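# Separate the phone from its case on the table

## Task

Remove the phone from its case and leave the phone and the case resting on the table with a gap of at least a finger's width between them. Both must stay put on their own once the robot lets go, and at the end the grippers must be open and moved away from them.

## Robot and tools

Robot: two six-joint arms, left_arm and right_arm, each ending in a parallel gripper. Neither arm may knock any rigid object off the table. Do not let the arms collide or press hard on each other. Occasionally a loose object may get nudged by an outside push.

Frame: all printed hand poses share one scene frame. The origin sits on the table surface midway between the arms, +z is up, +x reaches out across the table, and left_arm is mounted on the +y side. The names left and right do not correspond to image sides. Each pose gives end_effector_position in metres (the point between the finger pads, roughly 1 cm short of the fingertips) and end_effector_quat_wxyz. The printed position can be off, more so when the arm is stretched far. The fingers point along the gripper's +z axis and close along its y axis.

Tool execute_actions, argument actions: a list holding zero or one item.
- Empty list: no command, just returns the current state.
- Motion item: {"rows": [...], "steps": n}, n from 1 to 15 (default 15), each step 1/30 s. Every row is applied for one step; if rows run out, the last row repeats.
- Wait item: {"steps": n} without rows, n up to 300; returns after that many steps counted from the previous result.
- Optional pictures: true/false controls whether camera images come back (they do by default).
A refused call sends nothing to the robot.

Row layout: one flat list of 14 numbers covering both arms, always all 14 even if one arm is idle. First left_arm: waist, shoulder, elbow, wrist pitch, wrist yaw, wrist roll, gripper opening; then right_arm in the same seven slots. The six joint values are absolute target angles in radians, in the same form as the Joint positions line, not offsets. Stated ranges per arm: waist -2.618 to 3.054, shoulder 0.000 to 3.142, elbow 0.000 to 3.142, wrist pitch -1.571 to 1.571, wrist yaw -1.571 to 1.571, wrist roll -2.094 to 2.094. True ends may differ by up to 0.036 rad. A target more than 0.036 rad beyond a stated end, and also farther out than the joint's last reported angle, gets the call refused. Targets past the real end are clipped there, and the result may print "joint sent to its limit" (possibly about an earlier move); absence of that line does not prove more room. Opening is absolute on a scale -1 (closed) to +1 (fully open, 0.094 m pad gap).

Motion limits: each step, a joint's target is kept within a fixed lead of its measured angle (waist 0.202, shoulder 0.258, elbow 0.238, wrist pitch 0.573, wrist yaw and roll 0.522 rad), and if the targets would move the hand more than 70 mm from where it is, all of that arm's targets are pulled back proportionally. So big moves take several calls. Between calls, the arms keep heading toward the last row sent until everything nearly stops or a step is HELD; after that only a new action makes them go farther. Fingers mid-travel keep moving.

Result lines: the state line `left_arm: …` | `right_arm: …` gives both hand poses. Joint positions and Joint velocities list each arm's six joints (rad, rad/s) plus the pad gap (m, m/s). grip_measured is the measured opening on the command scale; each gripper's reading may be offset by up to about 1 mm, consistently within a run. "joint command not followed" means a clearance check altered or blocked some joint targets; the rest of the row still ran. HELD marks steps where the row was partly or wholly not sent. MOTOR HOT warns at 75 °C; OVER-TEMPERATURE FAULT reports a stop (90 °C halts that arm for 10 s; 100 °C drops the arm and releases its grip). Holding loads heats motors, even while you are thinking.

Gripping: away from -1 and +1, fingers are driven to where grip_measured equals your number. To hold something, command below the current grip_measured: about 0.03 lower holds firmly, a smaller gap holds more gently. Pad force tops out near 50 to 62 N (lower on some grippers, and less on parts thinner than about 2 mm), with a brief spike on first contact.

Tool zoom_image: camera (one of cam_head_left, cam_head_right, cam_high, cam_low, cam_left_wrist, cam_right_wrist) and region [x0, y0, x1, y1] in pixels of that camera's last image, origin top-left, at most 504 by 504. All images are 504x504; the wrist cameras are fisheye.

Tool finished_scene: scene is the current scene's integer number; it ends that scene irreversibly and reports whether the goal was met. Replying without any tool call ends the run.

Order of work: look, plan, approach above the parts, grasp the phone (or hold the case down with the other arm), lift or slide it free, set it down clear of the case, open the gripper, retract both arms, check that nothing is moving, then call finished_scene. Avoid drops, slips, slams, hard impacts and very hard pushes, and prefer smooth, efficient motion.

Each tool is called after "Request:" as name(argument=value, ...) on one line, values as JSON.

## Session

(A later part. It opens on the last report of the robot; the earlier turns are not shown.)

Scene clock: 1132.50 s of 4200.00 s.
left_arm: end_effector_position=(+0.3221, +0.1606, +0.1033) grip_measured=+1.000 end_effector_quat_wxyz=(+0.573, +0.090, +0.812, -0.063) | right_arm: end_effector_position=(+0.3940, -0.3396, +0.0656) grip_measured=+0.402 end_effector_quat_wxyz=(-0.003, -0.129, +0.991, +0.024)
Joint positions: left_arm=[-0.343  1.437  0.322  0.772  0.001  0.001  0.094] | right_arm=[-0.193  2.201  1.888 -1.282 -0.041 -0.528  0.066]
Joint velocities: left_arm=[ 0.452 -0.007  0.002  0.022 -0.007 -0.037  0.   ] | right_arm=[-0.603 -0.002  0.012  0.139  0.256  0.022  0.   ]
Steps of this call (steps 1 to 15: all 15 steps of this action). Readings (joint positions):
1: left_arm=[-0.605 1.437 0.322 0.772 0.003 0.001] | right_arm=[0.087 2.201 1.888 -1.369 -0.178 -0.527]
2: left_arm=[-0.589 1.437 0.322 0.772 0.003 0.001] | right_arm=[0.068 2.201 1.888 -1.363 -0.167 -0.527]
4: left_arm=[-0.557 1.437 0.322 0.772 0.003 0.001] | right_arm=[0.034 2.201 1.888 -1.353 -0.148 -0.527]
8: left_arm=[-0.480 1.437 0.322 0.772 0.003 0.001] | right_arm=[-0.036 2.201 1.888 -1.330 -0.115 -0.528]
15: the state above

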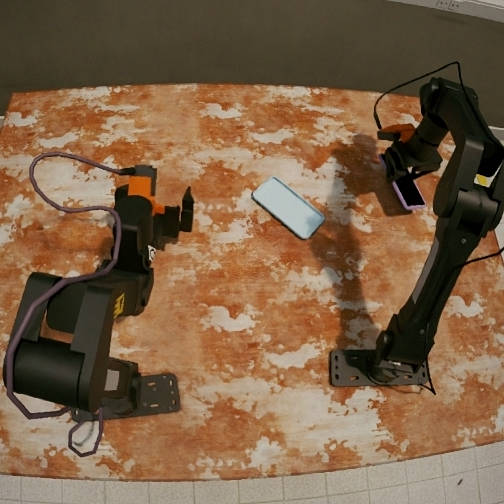

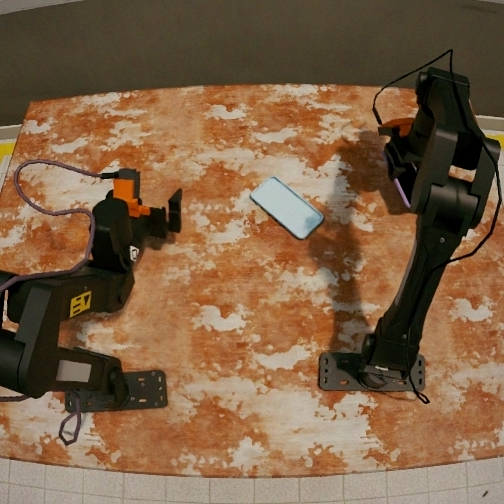

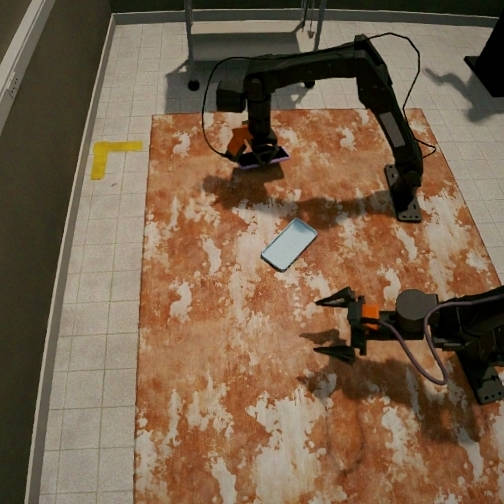

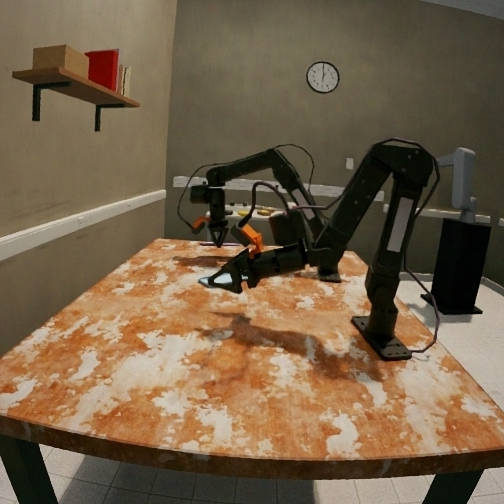

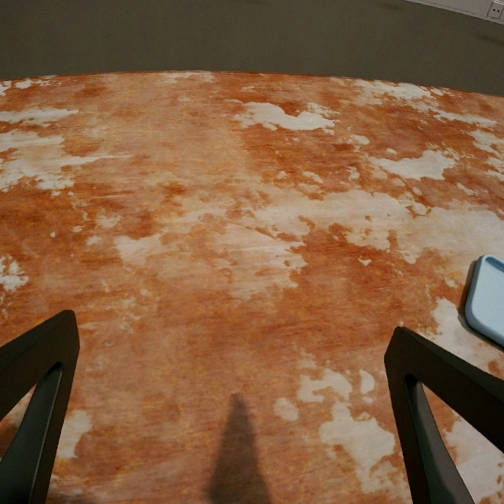

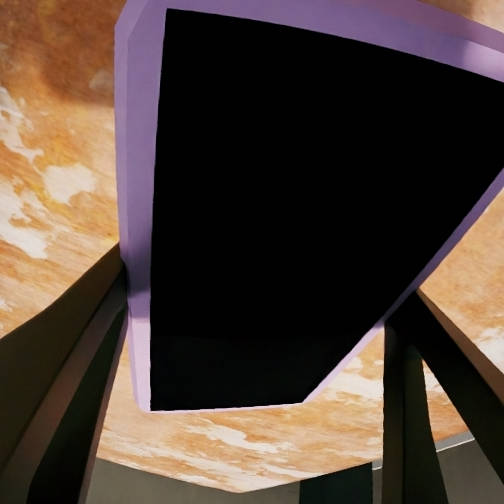

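Request:
execute_actions(actions=[{"rows": [[-0.315,1.444,0.317,0.777,0,0,1.0,-0.213,2.205,1.885,-1.251,0.0,-0.535,0.37],[-0.315,1.444,0.317,0.777,0,0,1.0,-0.203,2.21,1.885,-1.246,0.0,-0.535,0.37],[-0.315,1.444,0.317,0.777,0,0,1.0,-0.19,2.215,1.885,-1.241,0.0,-0.535,0.37],[-0.315,1.444,0.317,0.777,0,0,1.0,-0.177,2.22,1.885,-1.236,0.0,-0.535,0.37],[-0.315,1.444,0.317,0.777,0,0,1.0,-0.164,2.225,1.885,-1.231,0.0,-0.535,0.37],[-0.315,1.444,0.317,0.777,0,0,1.0,-0.151,2.23,1.885,-1.226,0.0,-0.535,0.37],[-0.315,1.444,0.317,0.777,0,0,1.0,-0.138,2.235,1.885,-1.221,0.0,-0.535,0.37],[-0.315,1.444,0.317,0.777,0,0,1.0,-0.125,2.24,1.885,-1.216,0.0,-0.535,0.37],[-0.315,1.444,0.317,0.777,0,0,1.0,-0.112,2.245,1.885,-1.211,0.0,-0.535,0.37],[-0.315,1.444,0.317,0.777,0,0,1.0,-0.099,2.25,1.885,-1.206,0.0,-0.535,0.37],[-0.315,1.444,0.317,0.777,0,0,1.0,-0.086,2.255,1.885,-1.201,0.0,-0.535,0.37],[-0.315,1.444,0.317,0.777,0,0,1.0,-0.073,2.259,1.885,-1.196,0.0,-0.535,0.37],[-0.315,1.444,0.317,0.777,0,0,1.0,-0.062,2.262,1.885,-1.191,0.0,-0.535,0.37],[-0.315,1.444,0.317,0.777,0,0,1.0,-0.054,2.264,1.885,-1.187,0.0,-0.535,0.37],[-0.315,1.444,0.317,0.777,0,0,1.0,-0.05,2.265,1.885,-1.185,0.0,-0.535,0.37]], "steps": 15}], pictures=false)

Request:
execute_actions(actions=[{"steps": 25}])

Scene clock: 1164.90 s of 4200.00 s.
left_arm: end_effector_position=(+0.3240, +0.1697, +0.1033) grip_measured=+1.000 end_effector_quat_wxyz=(+0.574, +0.080, +0.813, -0.055) | right_arm: end_effector_position=(+0.4165, -0.2950, +0.0344) grip_measured=+0.402 end_effector_quat_wxyz=(-0.012, -0.194, +0.981, +0.001)
Joint positions: left_arm=[-0.319  1.437  0.322  0.772 -0.001  0.001  0.094] | right_arm=[-0.061  2.275  1.888 -1.207  0.005 -0.528  0.066]
Joint velocities: left_arm=[-0.002  0.007 -0.007 -0.022 -0.007 -0.037  0.   ] | right_arm=[ 0.335  0.081 -0.002  0.081 -0.007 -0.022 -0.001]
Steps of this call (steps 1 to 30: the robot went on to your last target; steps 31 to 120: nothing new was sent; then 27.90 s passed at rest; steps 121 to 135: all 15 steps of this action). Readings (joint positions):
121: left_arm=[-0.319 1.437 0.322 0.772 -0.001 0.001] | right_arm=[-0.225 2.201 1.888 -1.263 0.002 -0.528]
122: left_arm=[-0.319 1.437 0.322 0.772 -0.001 0.001] | right_arm=[-0.224 2.203 1.888 -1.261 0.003 -0.528]
124: left_arm=[-0.319 1.437 0.322 0.772 -0.001 0.001] | right_arm=[-0.215 2.210 1.888 -1.256 0.005 -0.528]
128: left_arm=[-0.319 1.437 0.322 0.772 -0.001 0.001] | right_arm=[-0.167 2.235 1.888 -1.240 0.007 -0.528]
135: the state above

Scene clock: 1165.73 s of 4200.00 s.
left_arm: end_effector_position=(+0.3240, +0.1697, +0.1033) grip_measured=+1.000 end_effector_quat_wxyz=(+0.574, +0.080, +0.813, -0.055) | right_arm: end_effector_position=(+0.4210, -0.2869, +0.0328) grip_measured=+0.402 end_effector_quat_wxyz=(-0.006, -0.203, +0.979, +0.002)
Joint positions: left_arm=[-0.319  1.437  0.322  0.772 -0.001  0.001  0.094] | right_arm=[-0.043  2.279  1.888 -1.192  0.    -0.529  0.066]
Joint velocities: left_arm=[-0.017 -0.012 -0.007 -0.007 -0.022  0.051  0.   ] | right_arm=[-0.017 -0.002  0.002  0.066  0.037 -0.007  0.   ]
Steps of this call (steps 1 to 25: the robot went on to your last target). Readings (joint positions):
1: left_arm=[-0.319 1.437 0.322 0.772 -0.001 0.001] | right_arm=[-0.052 2.278 1.888 -1.203 0.004 -0.528]
2: left_arm=[-0.319 1.437 0.322 0.772 -0.001 0.001] | right_arm=[-0.045 2.279 1.888 -1.200 0.002 -0.529]
4: left_arm=[-0.319 1.437 0.322 0.772 -0.001 0.001] | right_arm=[-0.041 2.279 1.888 -1.197 0.000 -0.529]
8: left_arm=[-0.319 1.437 0.322 0.772 -0.001 0.001] | right_arm=[-0.043 2.279 1.888 -1.194 0.000 -0.529]
25: the state above

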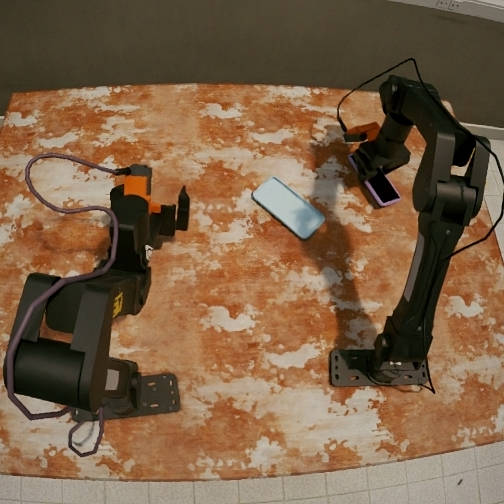

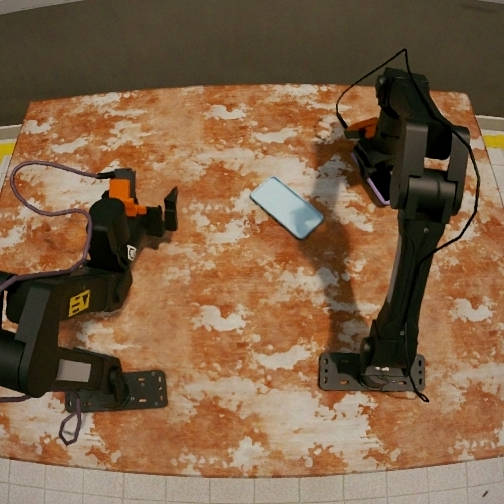

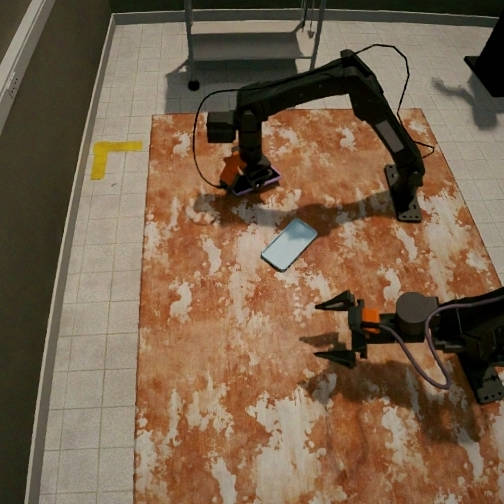

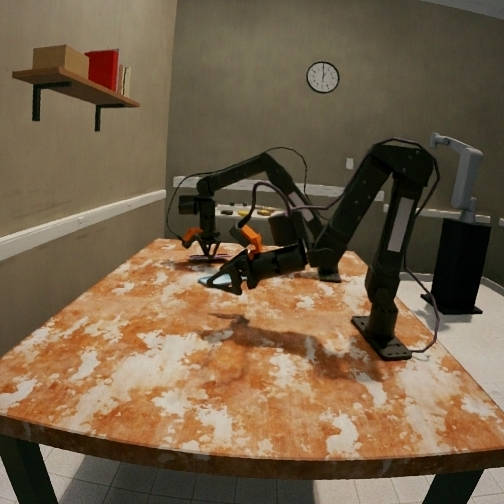

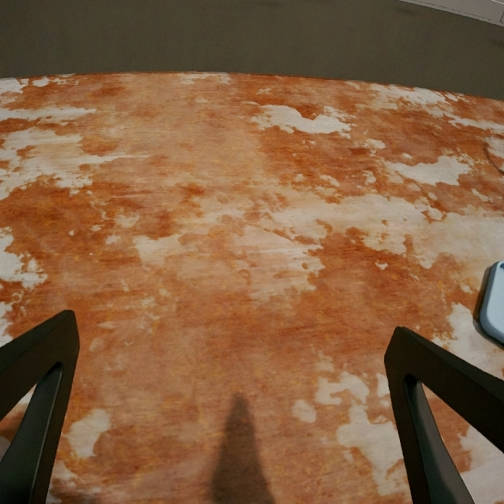

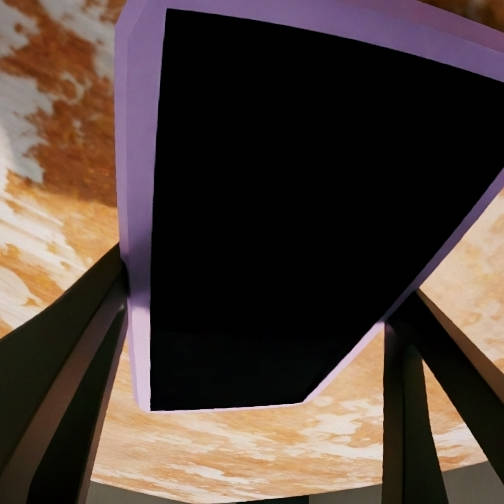

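Request:
zoom_image(camera="cam_low", region=[160, 215, 260, 275])

Request:
zoom_image(camera="cam_high", region=[200, 140, 320, 220])

Region (160, 215, 260, 275) of cam_low's 504x504 image, scaled by 5.040, with more detail than that image has; it fills the top 302 rows of this view, and the rest is white.

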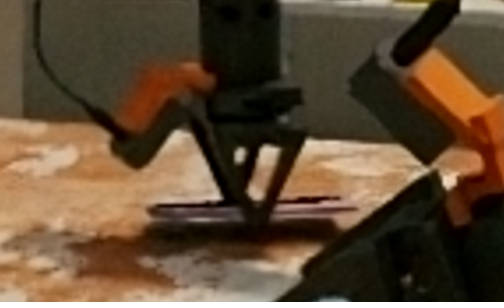

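Region (200, 140, 320, 220) of cam_high's 504x504 image, scaled by 4.200, with more detail than that image has.

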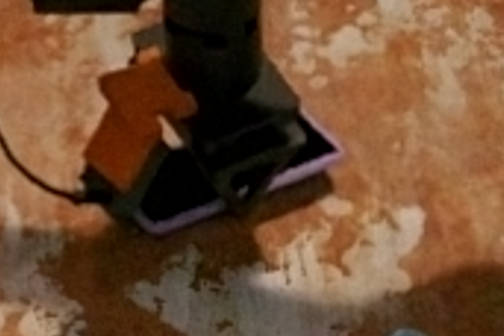

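Request:
execute_actions(actions=[{"rows": [[-0.315,1.444,0.317,0.777,0,0,1.0,-0.05,2.284,1.885,-1.18,0.0,-0.535,0.37],[-0.315,1.444,0.317,0.777,0,0,1.0,-0.05,2.29,1.885,-1.176,0.0,-0.535,0.37],[-0.315,1.444,0.317,0.777,0,0,1.0,-0.05,2.29,1.885,-1.172,0.0,-0.535,0.37],[-0.315,1.444,0.317,0.777,0,0,1.0,-0.05,2.283,1.885,-1.17,0.0,-0.535,0.37]], "steps": 15}], pictures=false)

Scene clock: 1189.33 s of 4200.00 s.
left_arm: end_effector_position=(+0.3240, +0.1697, +0.1033) grip_measured=+1.000 end_effector_quat_wxyz=(+0.574, +0.080, +0.813, -0.055) | right_arm: end_effector_position=(+0.4230, -0.2872, +0.0259) grip_measured=+0.402 end_effector_quat_wxyz=(-0.007, -0.203, +0.979, +0.002)
Joint positions: left_arm=[-0.319  1.437  0.322  0.772 -0.001  0.001  0.094] | right_arm=[-0.043  2.296  1.888 -1.178  0.    -0.529  0.066]
Joint velocities: left_arm=[-0.007 -0.002  0.002 -0.051 -0.037  0.022  0.   ] | right_arm=[ 0.007  0.012 -0.022  0.051 -0.051  0.007 -0.   ]
Steps of this call (steps 1 to 15: the robot went on to your last target; steps 16 to 100: nothing new was sent; then 19.77 s passed at rest; steps 101 to 115: all 15 steps of this action). Readings (joint positions):
101: left_arm=[-0.319 1.437 0.322 0.772 -0.001 0.001] | right_arm=[-0.043 2.280 1.888 -1.192 0.000 -0.529]
102: left_arm=[-0.319 1.437 0.322 0.772 -0.001 0.001] | right_arm=[-0.043 2.282 1.888 -1.190 0.000 -0.529]
104: left_arm=[-0.319 1.437 0.322 0.772 -0.001 0.001] | right_arm=[-0.043 2.287 1.888 -1.186 0.000 -0.529]
108: left_arm=[-0.319 1.437 0.322 0.772 -0.001 0.001] | right_arm=[-0.043 2.296 1.888 -1.181 0.000 -0.529]
115: the state above

Request:
execute_actions(actions=[{"rows": [[-0.315,1.444,0.317,0.777,0,0,1.0,-0.05,2.283,1.885,-1.17,0.0,-0.535,0.385],[-0.315,1.444,0.317,0.777,0,0,1.0,-0.05,2.283,1.885,-1.17,0.0,-0.535,0.393],[-0.315,1.444,0.317,0.777,0,0,1.0,-0.05,2.283,1.885,-1.17,0.0,-0.535,0.398],[-0.315,1.444,0.317,0.777,0,0,1.0,-0.05,2.283,1.885,-1.17,0.0,-0.535,0.402],[-0.315,1.444,0.317,0.777,0,0,1.0,-0.05,2.283,1.885,-1.17,0.0,-0.535,0.406],[-0.315,1.444,0.317,0.777,0,0,1.0,-0.05,2.283,1.885,-1.17,0.0,-0.535,0.41],[-0.315,1.444,0.317,0.777,0,0,1.0,-0.05,2.283,1.885,-1.17,0.0,-0.535,0.415],[-0.315,1.444,0.317,0.777,0,0,1.0,-0.05,2.283,1.885,-1.17,0.0,-0.535,0.42],[-0.315,1.444,0.317,0.777,0,0,1.0,-0.05,2.283,1.885,-1.17,0.0,-0.535,0.43],[-0.315,1.444,0.317,0.777,0,0,1.0,-0.05,2.283,1.885,-1.17,0.0,-0.535,0.45],[-0.315,1.444,0.317,0.777,0,0,1.0,-0.05,2.283,1.885,-1.17,0.0,-0.535,0.48],[-0.315,1.444,0.317,0.777,0,0,1.0,-0.05,2.283,1.885,-1.17,0.0,-0.535,0.53],[-0.315,1.444,0.317,0.777,0,0,1.0,-0.05,2.283,1.885,-1.17,0.0,-0.535,0.6],[-0.315,1.444,0.317,0.777,0,0,1.0,-0.05,2.283,1.885,-1.17,0.0,-0.535,0.7],[-0.315,1.444,0.317,0.777,0,0,1.0,-0.05,2.283,1.885,-1.17,0.0,-0.535,0.8]], "steps": 15}], pictures=false)

Request:
execute_actions(actions=[{"steps": 20}])

Scene clock: 1208.83 s of 4200.00 s.
left_arm: end_effector_position=(+0.3240, +0.1697, +0.1033) grip_measured=+1.000 end_effector_quat_wxyz=(+0.574, +0.080, +0.813, -0.055) | right_arm: end_effector_position=(+0.4232, -0.2873, +0.0259) grip_measured=+0.754 end_effector_quat_wxyz=(-0.007, -0.203, +0.979, +0.002)
Joint positions: left_arm=[-0.319  1.437  0.322  0.772 -0.001  0.001  0.094] | right_arm=[-0.043  2.296  1.888 -1.177  0.001 -0.529  0.082]
Joint velocities: left_arm=[-0.007  0.012 -0.002 -0.007  0.037  0.007  0.   ] | right_arm=[ 0.002  0.007  0.002  0.007 -0.037 -0.037  0.09 ]
Steps of this call (steps 1 to 15: the robot went on to your last target; steps 16 to 100: nothing new was sent; then 15.67 s passed at rest; steps 101 to 115: all 15 steps of this action). Readings (joint positions):
101: left_arm=[-0.319 1.437 0.322 0.772 -0.001 0.001] | right_arm=[-0.043 2.296 1.888 -1.177 0.000 -0.529]
102: left_arm=[-0.319 1.437 0.322 0.772 -0.001 0.001] | right_arm=[-0.043 2.296 1.888 -1.177 0.000 -0.529]
104: left_arm=[-0.319 1.437 0.322 0.772 -0.001 0.001] | right_arm=[-0.043 2.296 1.888 -1.177 0.000 -0.529]
108: left_arm=[-0.319 1.437 0.322 0.772 -0.001 0.001] | right_arm=[-0.043 2.296 1.888 -1.177 0.000 -0.529]
115: the state above

Scene clock: 1209.50 s of 4200.00 s.
left_arm: end_effector_position=(+0.3240, +0.1697, +0.1033) grip_measured=+1.000 end_effector_quat_wxyz=(+0.574, +0.080, +0.813, -0.055) | right_arm: end_effector_position=(+0.4232, -0.2873, +0.0259) grip_measured=+0.799 end_effector_quat_wxyz=(-0.007, -0.203, +0.979, +0.002)
Joint positions: left_arm=[-0.319  1.437  0.322  0.772 -0.001  0.001  0.094] | right_arm=[-0.043  2.296  1.888 -1.177  0.001 -0.529  0.084]
Joint velocities: left_arm=[ 0.007  0.002 -0.002 -0.037 -0.037 -0.007  0.   ] | right_arm=[-0.002  0.002  0.007  0.022 -0.051  0.051 -0.001]
Steps of this call (steps 1 to 15: the robot went on to your last target; steps 16 to 20: nothing new was sent). Readings (joint positions):
1: left_arm=[-0.319 1.437 0.322 0.772 -0.001 0.001] | right_arm=[-0.043 2.296 1.888 -1.177 0.001 -0.529]
2: left_arm=[-0.319 1.437 0.322 0.772 -0.001 0.001] | right_arm=[-0.043 2.296 1.888 -1.177 0.001 -0.529]
4: left_arm=[-0.319 1.437 0.322 0.772 -0.001 0.001] | right_arm=[-0.043 2.296 1.888 -1.177 0.001 -0.529]
8: left_arm=[-0.319 1.437 0.322 0.772 -0.001 0.001] | right_arm=[-0.043 2.296 1.888 -1.177 0.001 -0.529]
20: the state above
All arms were judged still, so your last target was given up. Only a new action makes them travel on or press farther. Fingers that are still opening or closing keep moving.

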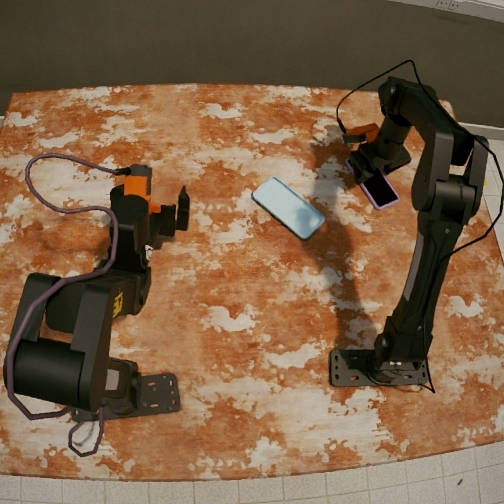

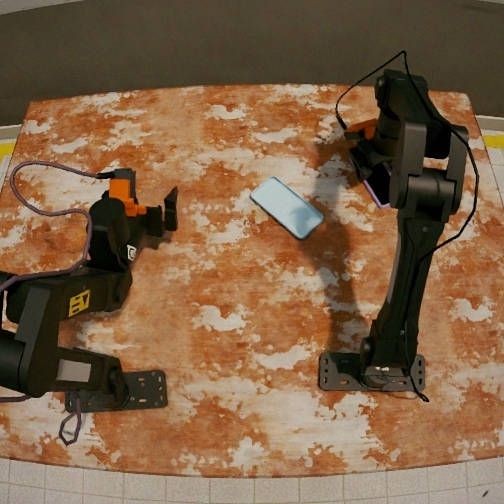

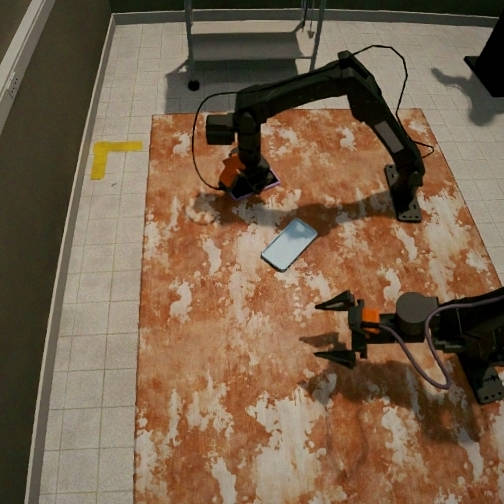

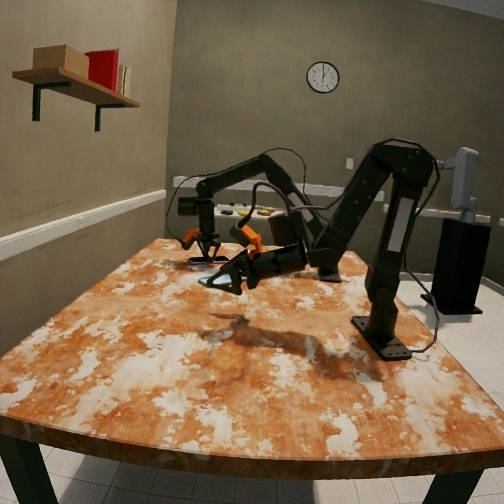

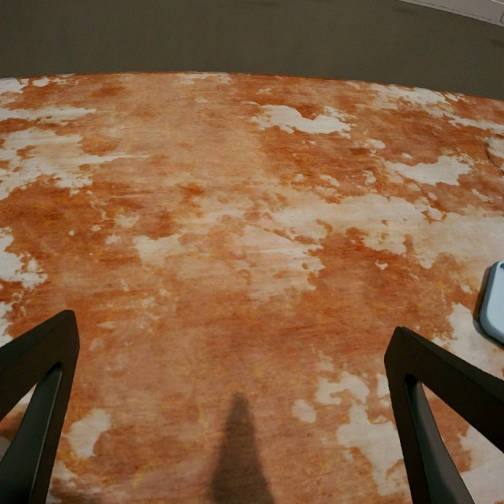

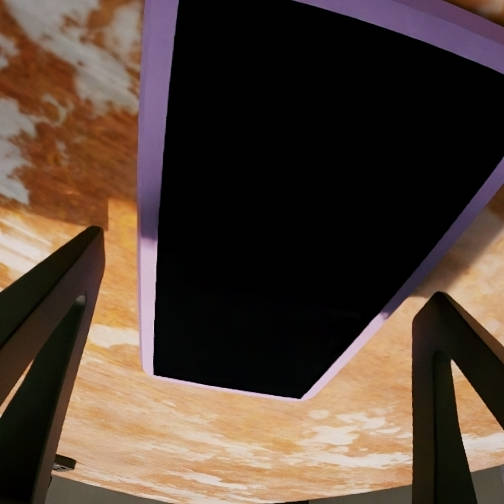

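Request:
execute_actions(actions=[{"rows": [[-0.315,1.444,0.317,0.777,0,0,1.0,-0.05,2.27,1.885,-1.183,0.0,-0.535,0.9],[-0.315,1.444,0.317,0.777,0,0,1.0,-0.05,2.255,1.885,-1.198,0.0,-0.535,1.0],[-0.315,1.444,0.317,0.777,0,0,1.0,-0.05,2.238,1.885,-1.215,0.0,-0.535,1.0],[-0.315,1.444,0.317,0.777,0,0,1.0,-0.05,2.22,1.885,-1.233,0.0,-0.535,1.0],[-0.315,1.444,0.317,0.777,0,0,1.0,-0.05,2.20,1.885,-1.253,0.0,-0.535,1.0],[-0.315,1.444,0.317,0.777,0,0,1.0,-0.05,2.18,1.885,-1.273,0.0,-0.535,1.0],[-0.315,1.444,0.317,0.777,0,0,1.0,-0.05,2.16,1.885,-1.293,0.0,-0.535,1.0],[-0.315,1.444,0.317,0.777,0,0,1.0,-0.05,2.14,1.885,-1.313,0.0,-0.535,1.0],[-0.315,1.444,0.317,0.777,0,0,1.0,-0.05,2.12,1.885,-1.333,0.0,-0.535,1.0],[-0.315,1.444,0.317,0.777,0,0,1.0,-0.05,2.10,1.885,-1.353,0.0,-0.535,1.0],[-0.315,1.444,0.317,0.777,0,0,1.0,-0.05,2.08,1.885,-1.373,0.0,-0.535,1.0],[-0.315,1.444,0.317,0.777,0,0,1.0,-0.05,2.06,1.885,-1.393,0.0,-0.535,1.0],[-0.315,1.444,0.317,0.777,0,0,1.0,-0.05,2.042,1.885,-1.411,0.0,-0.535,1.0],[-0.315,1.444,0.317,0.777,0,0,1.0,-0.05,2.028,1.885,-1.425,0.0,-0.535,1.0],[-0.315,1.444,0.317,0.777,0,0,1.0,-0.05,2.02,1.885,-1.433,0.0,-0.535,1.0]], "steps": 15}], pictures=false)

Request:
execute_actions(actions=[{"steps": 30}])

Scene clock: 1231.47 s of 4200.00 s.
left_arm: end_effector_position=(+0.3240, +0.1697, +0.1033) grip_measured=+1.000 end_effector_quat_wxyz=(+0.574, +0.080, +0.813, -0.055) | right_arm: end_effector_position=(+0.3891, -0.2832, +0.1222) grip_measured=+1.000 end_effector_quat_wxyz=(+0.021, -0.203, +0.979, -0.008)
Joint positions: left_arm=[-0.319  1.437  0.322  0.772 -0.001  0.001  0.094] | right_arm=[-0.043  2.056  1.888 -1.358  0.001 -0.529  0.094]
Joint velocities: left_arm=[-0.007  0.012  0.007 -0.022 -0.007  0.037  0.   ] | right_arm=[-0.002 -0.564  0.002 -0.462 -0.022 -0.007  0.   ]
Steps of this call (steps 1 to 90: nothing new was sent; then 18.47 s passed at rest; steps 91 to 105: all 15 steps of this action). Readings (joint positions):
91: left_arm=[-0.319 1.437 0.322 0.772 -0.001 0.001] | right_arm=[-0.043 2.296 1.888 -1.177 0.001 -0.529]
92: left_arm=[-0.319 1.437 0.322 0.772 -0.001 0.001] | right_arm=[-0.043 2.295 1.888 -1.178 0.001 -0.529]
94: left_arm=[-0.319 1.437 0.322 0.772 -0.001 0.001] | right_arm=[-0.043 2.287 1.888 -1.189 0.001 -0.529]
98: left_arm=[-0.319 1.437 0.322 0.772 -0.001 0.001] | right_arm=[-0.043 2.228 1.888 -1.238 0.001 -0.529]
105: the state above

Scene clock: 1232.47 s of 4200.00 s.
left_arm: end_effector_position=(+0.3240, +0.1697, +0.1033) grip_measured=+1.000 end_effector_quat_wxyz=(+0.574, +0.080, +0.813, -0.055) | right_arm: end_effector_position=(+0.3723, -0.2812, +0.1348) grip_measured=+1.000 end_effector_quat_wxyz=(+0.006, -0.203, +0.979, -0.002)
Joint positions: left_arm=[-0.319  1.437  0.322  0.772 -0.001  0.001  0.094] | right_arm=[-0.043  2.021  1.888 -1.424  0.001 -0.529  0.094]
Joint velocities: left_arm=[-0.017 -0.012 -0.002  0.037 -0.022  0.007  0.   ] | right_arm=[-0.017 -0.007 -0.002 -0.022  0.007  0.022  0.   ]
Steps of this call (steps 1 to 30: the robot went on to your last target). Readings (joint positions):
1: left_arm=[-0.319 1.437 0.322 0.772 -0.001 0.001] | right_arm=[-0.043 2.039 1.888 -1.372 0.001 -0.529]
2: left_arm=[-0.319 1.437 0.322 0.772 -0.001 0.001] | right_arm=[-0.043 2.027 1.888 -1.385 0.001 -0.529]
4: left_arm=[-0.319 1.437 0.322 0.772 -0.001 0.001] | right_arm=[-0.043 2.019 1.888 -1.402 0.001 -0.529]
8: left_arm=[-0.319 1.437 0.322 0.772 -0.001 0.001] | right_arm=[-0.043 2.021 1.888 -1.417 0.001 -0.529]
30: the state above
All arms were judged still, so your last target was given up. Only a new action makes them travel on or press farther. Fingers that are still opening or closing keep moving.

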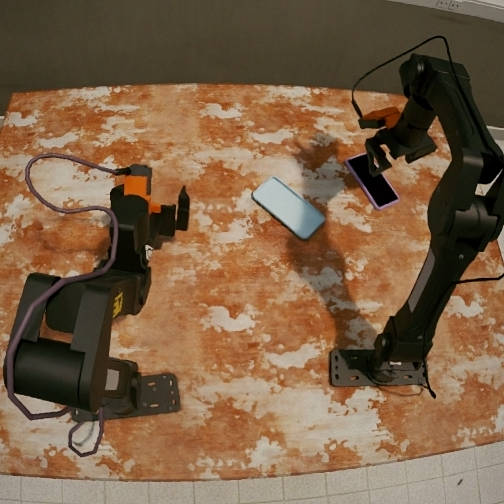

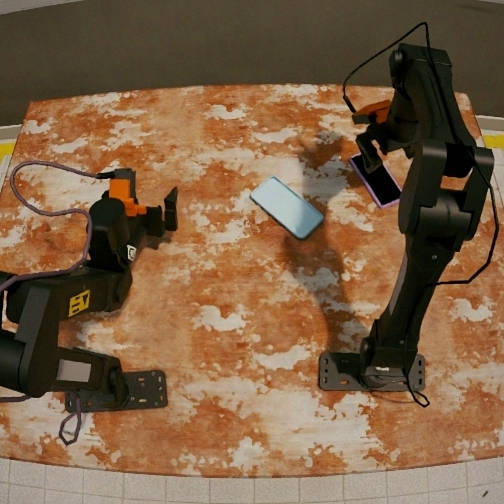

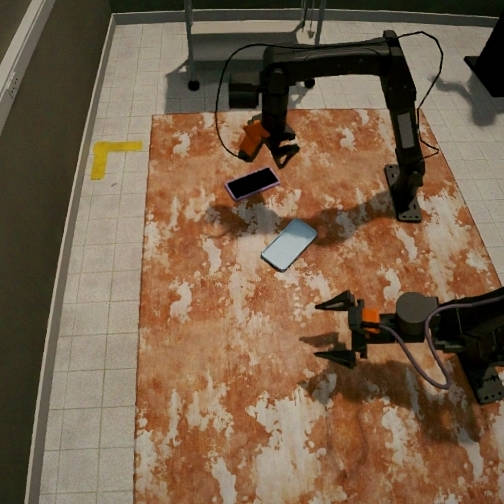

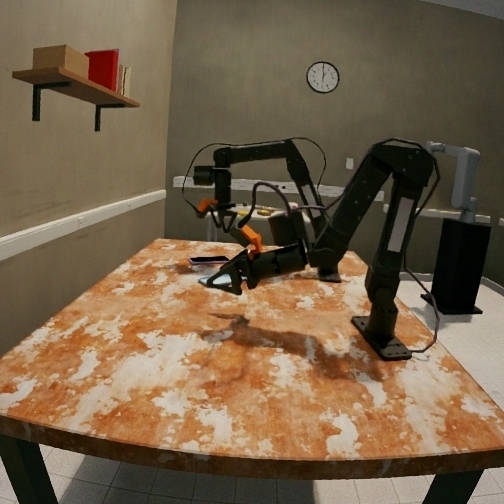

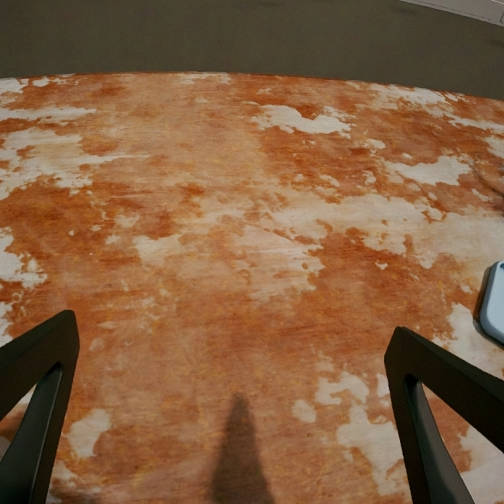

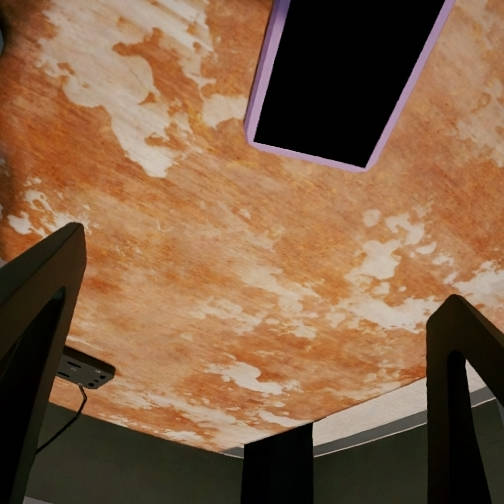

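The phone and the case are both lying flat on the table, well apart, and both arms are clear.

Request:
finished_scene(scene=2)

The scene is finished: the task was done.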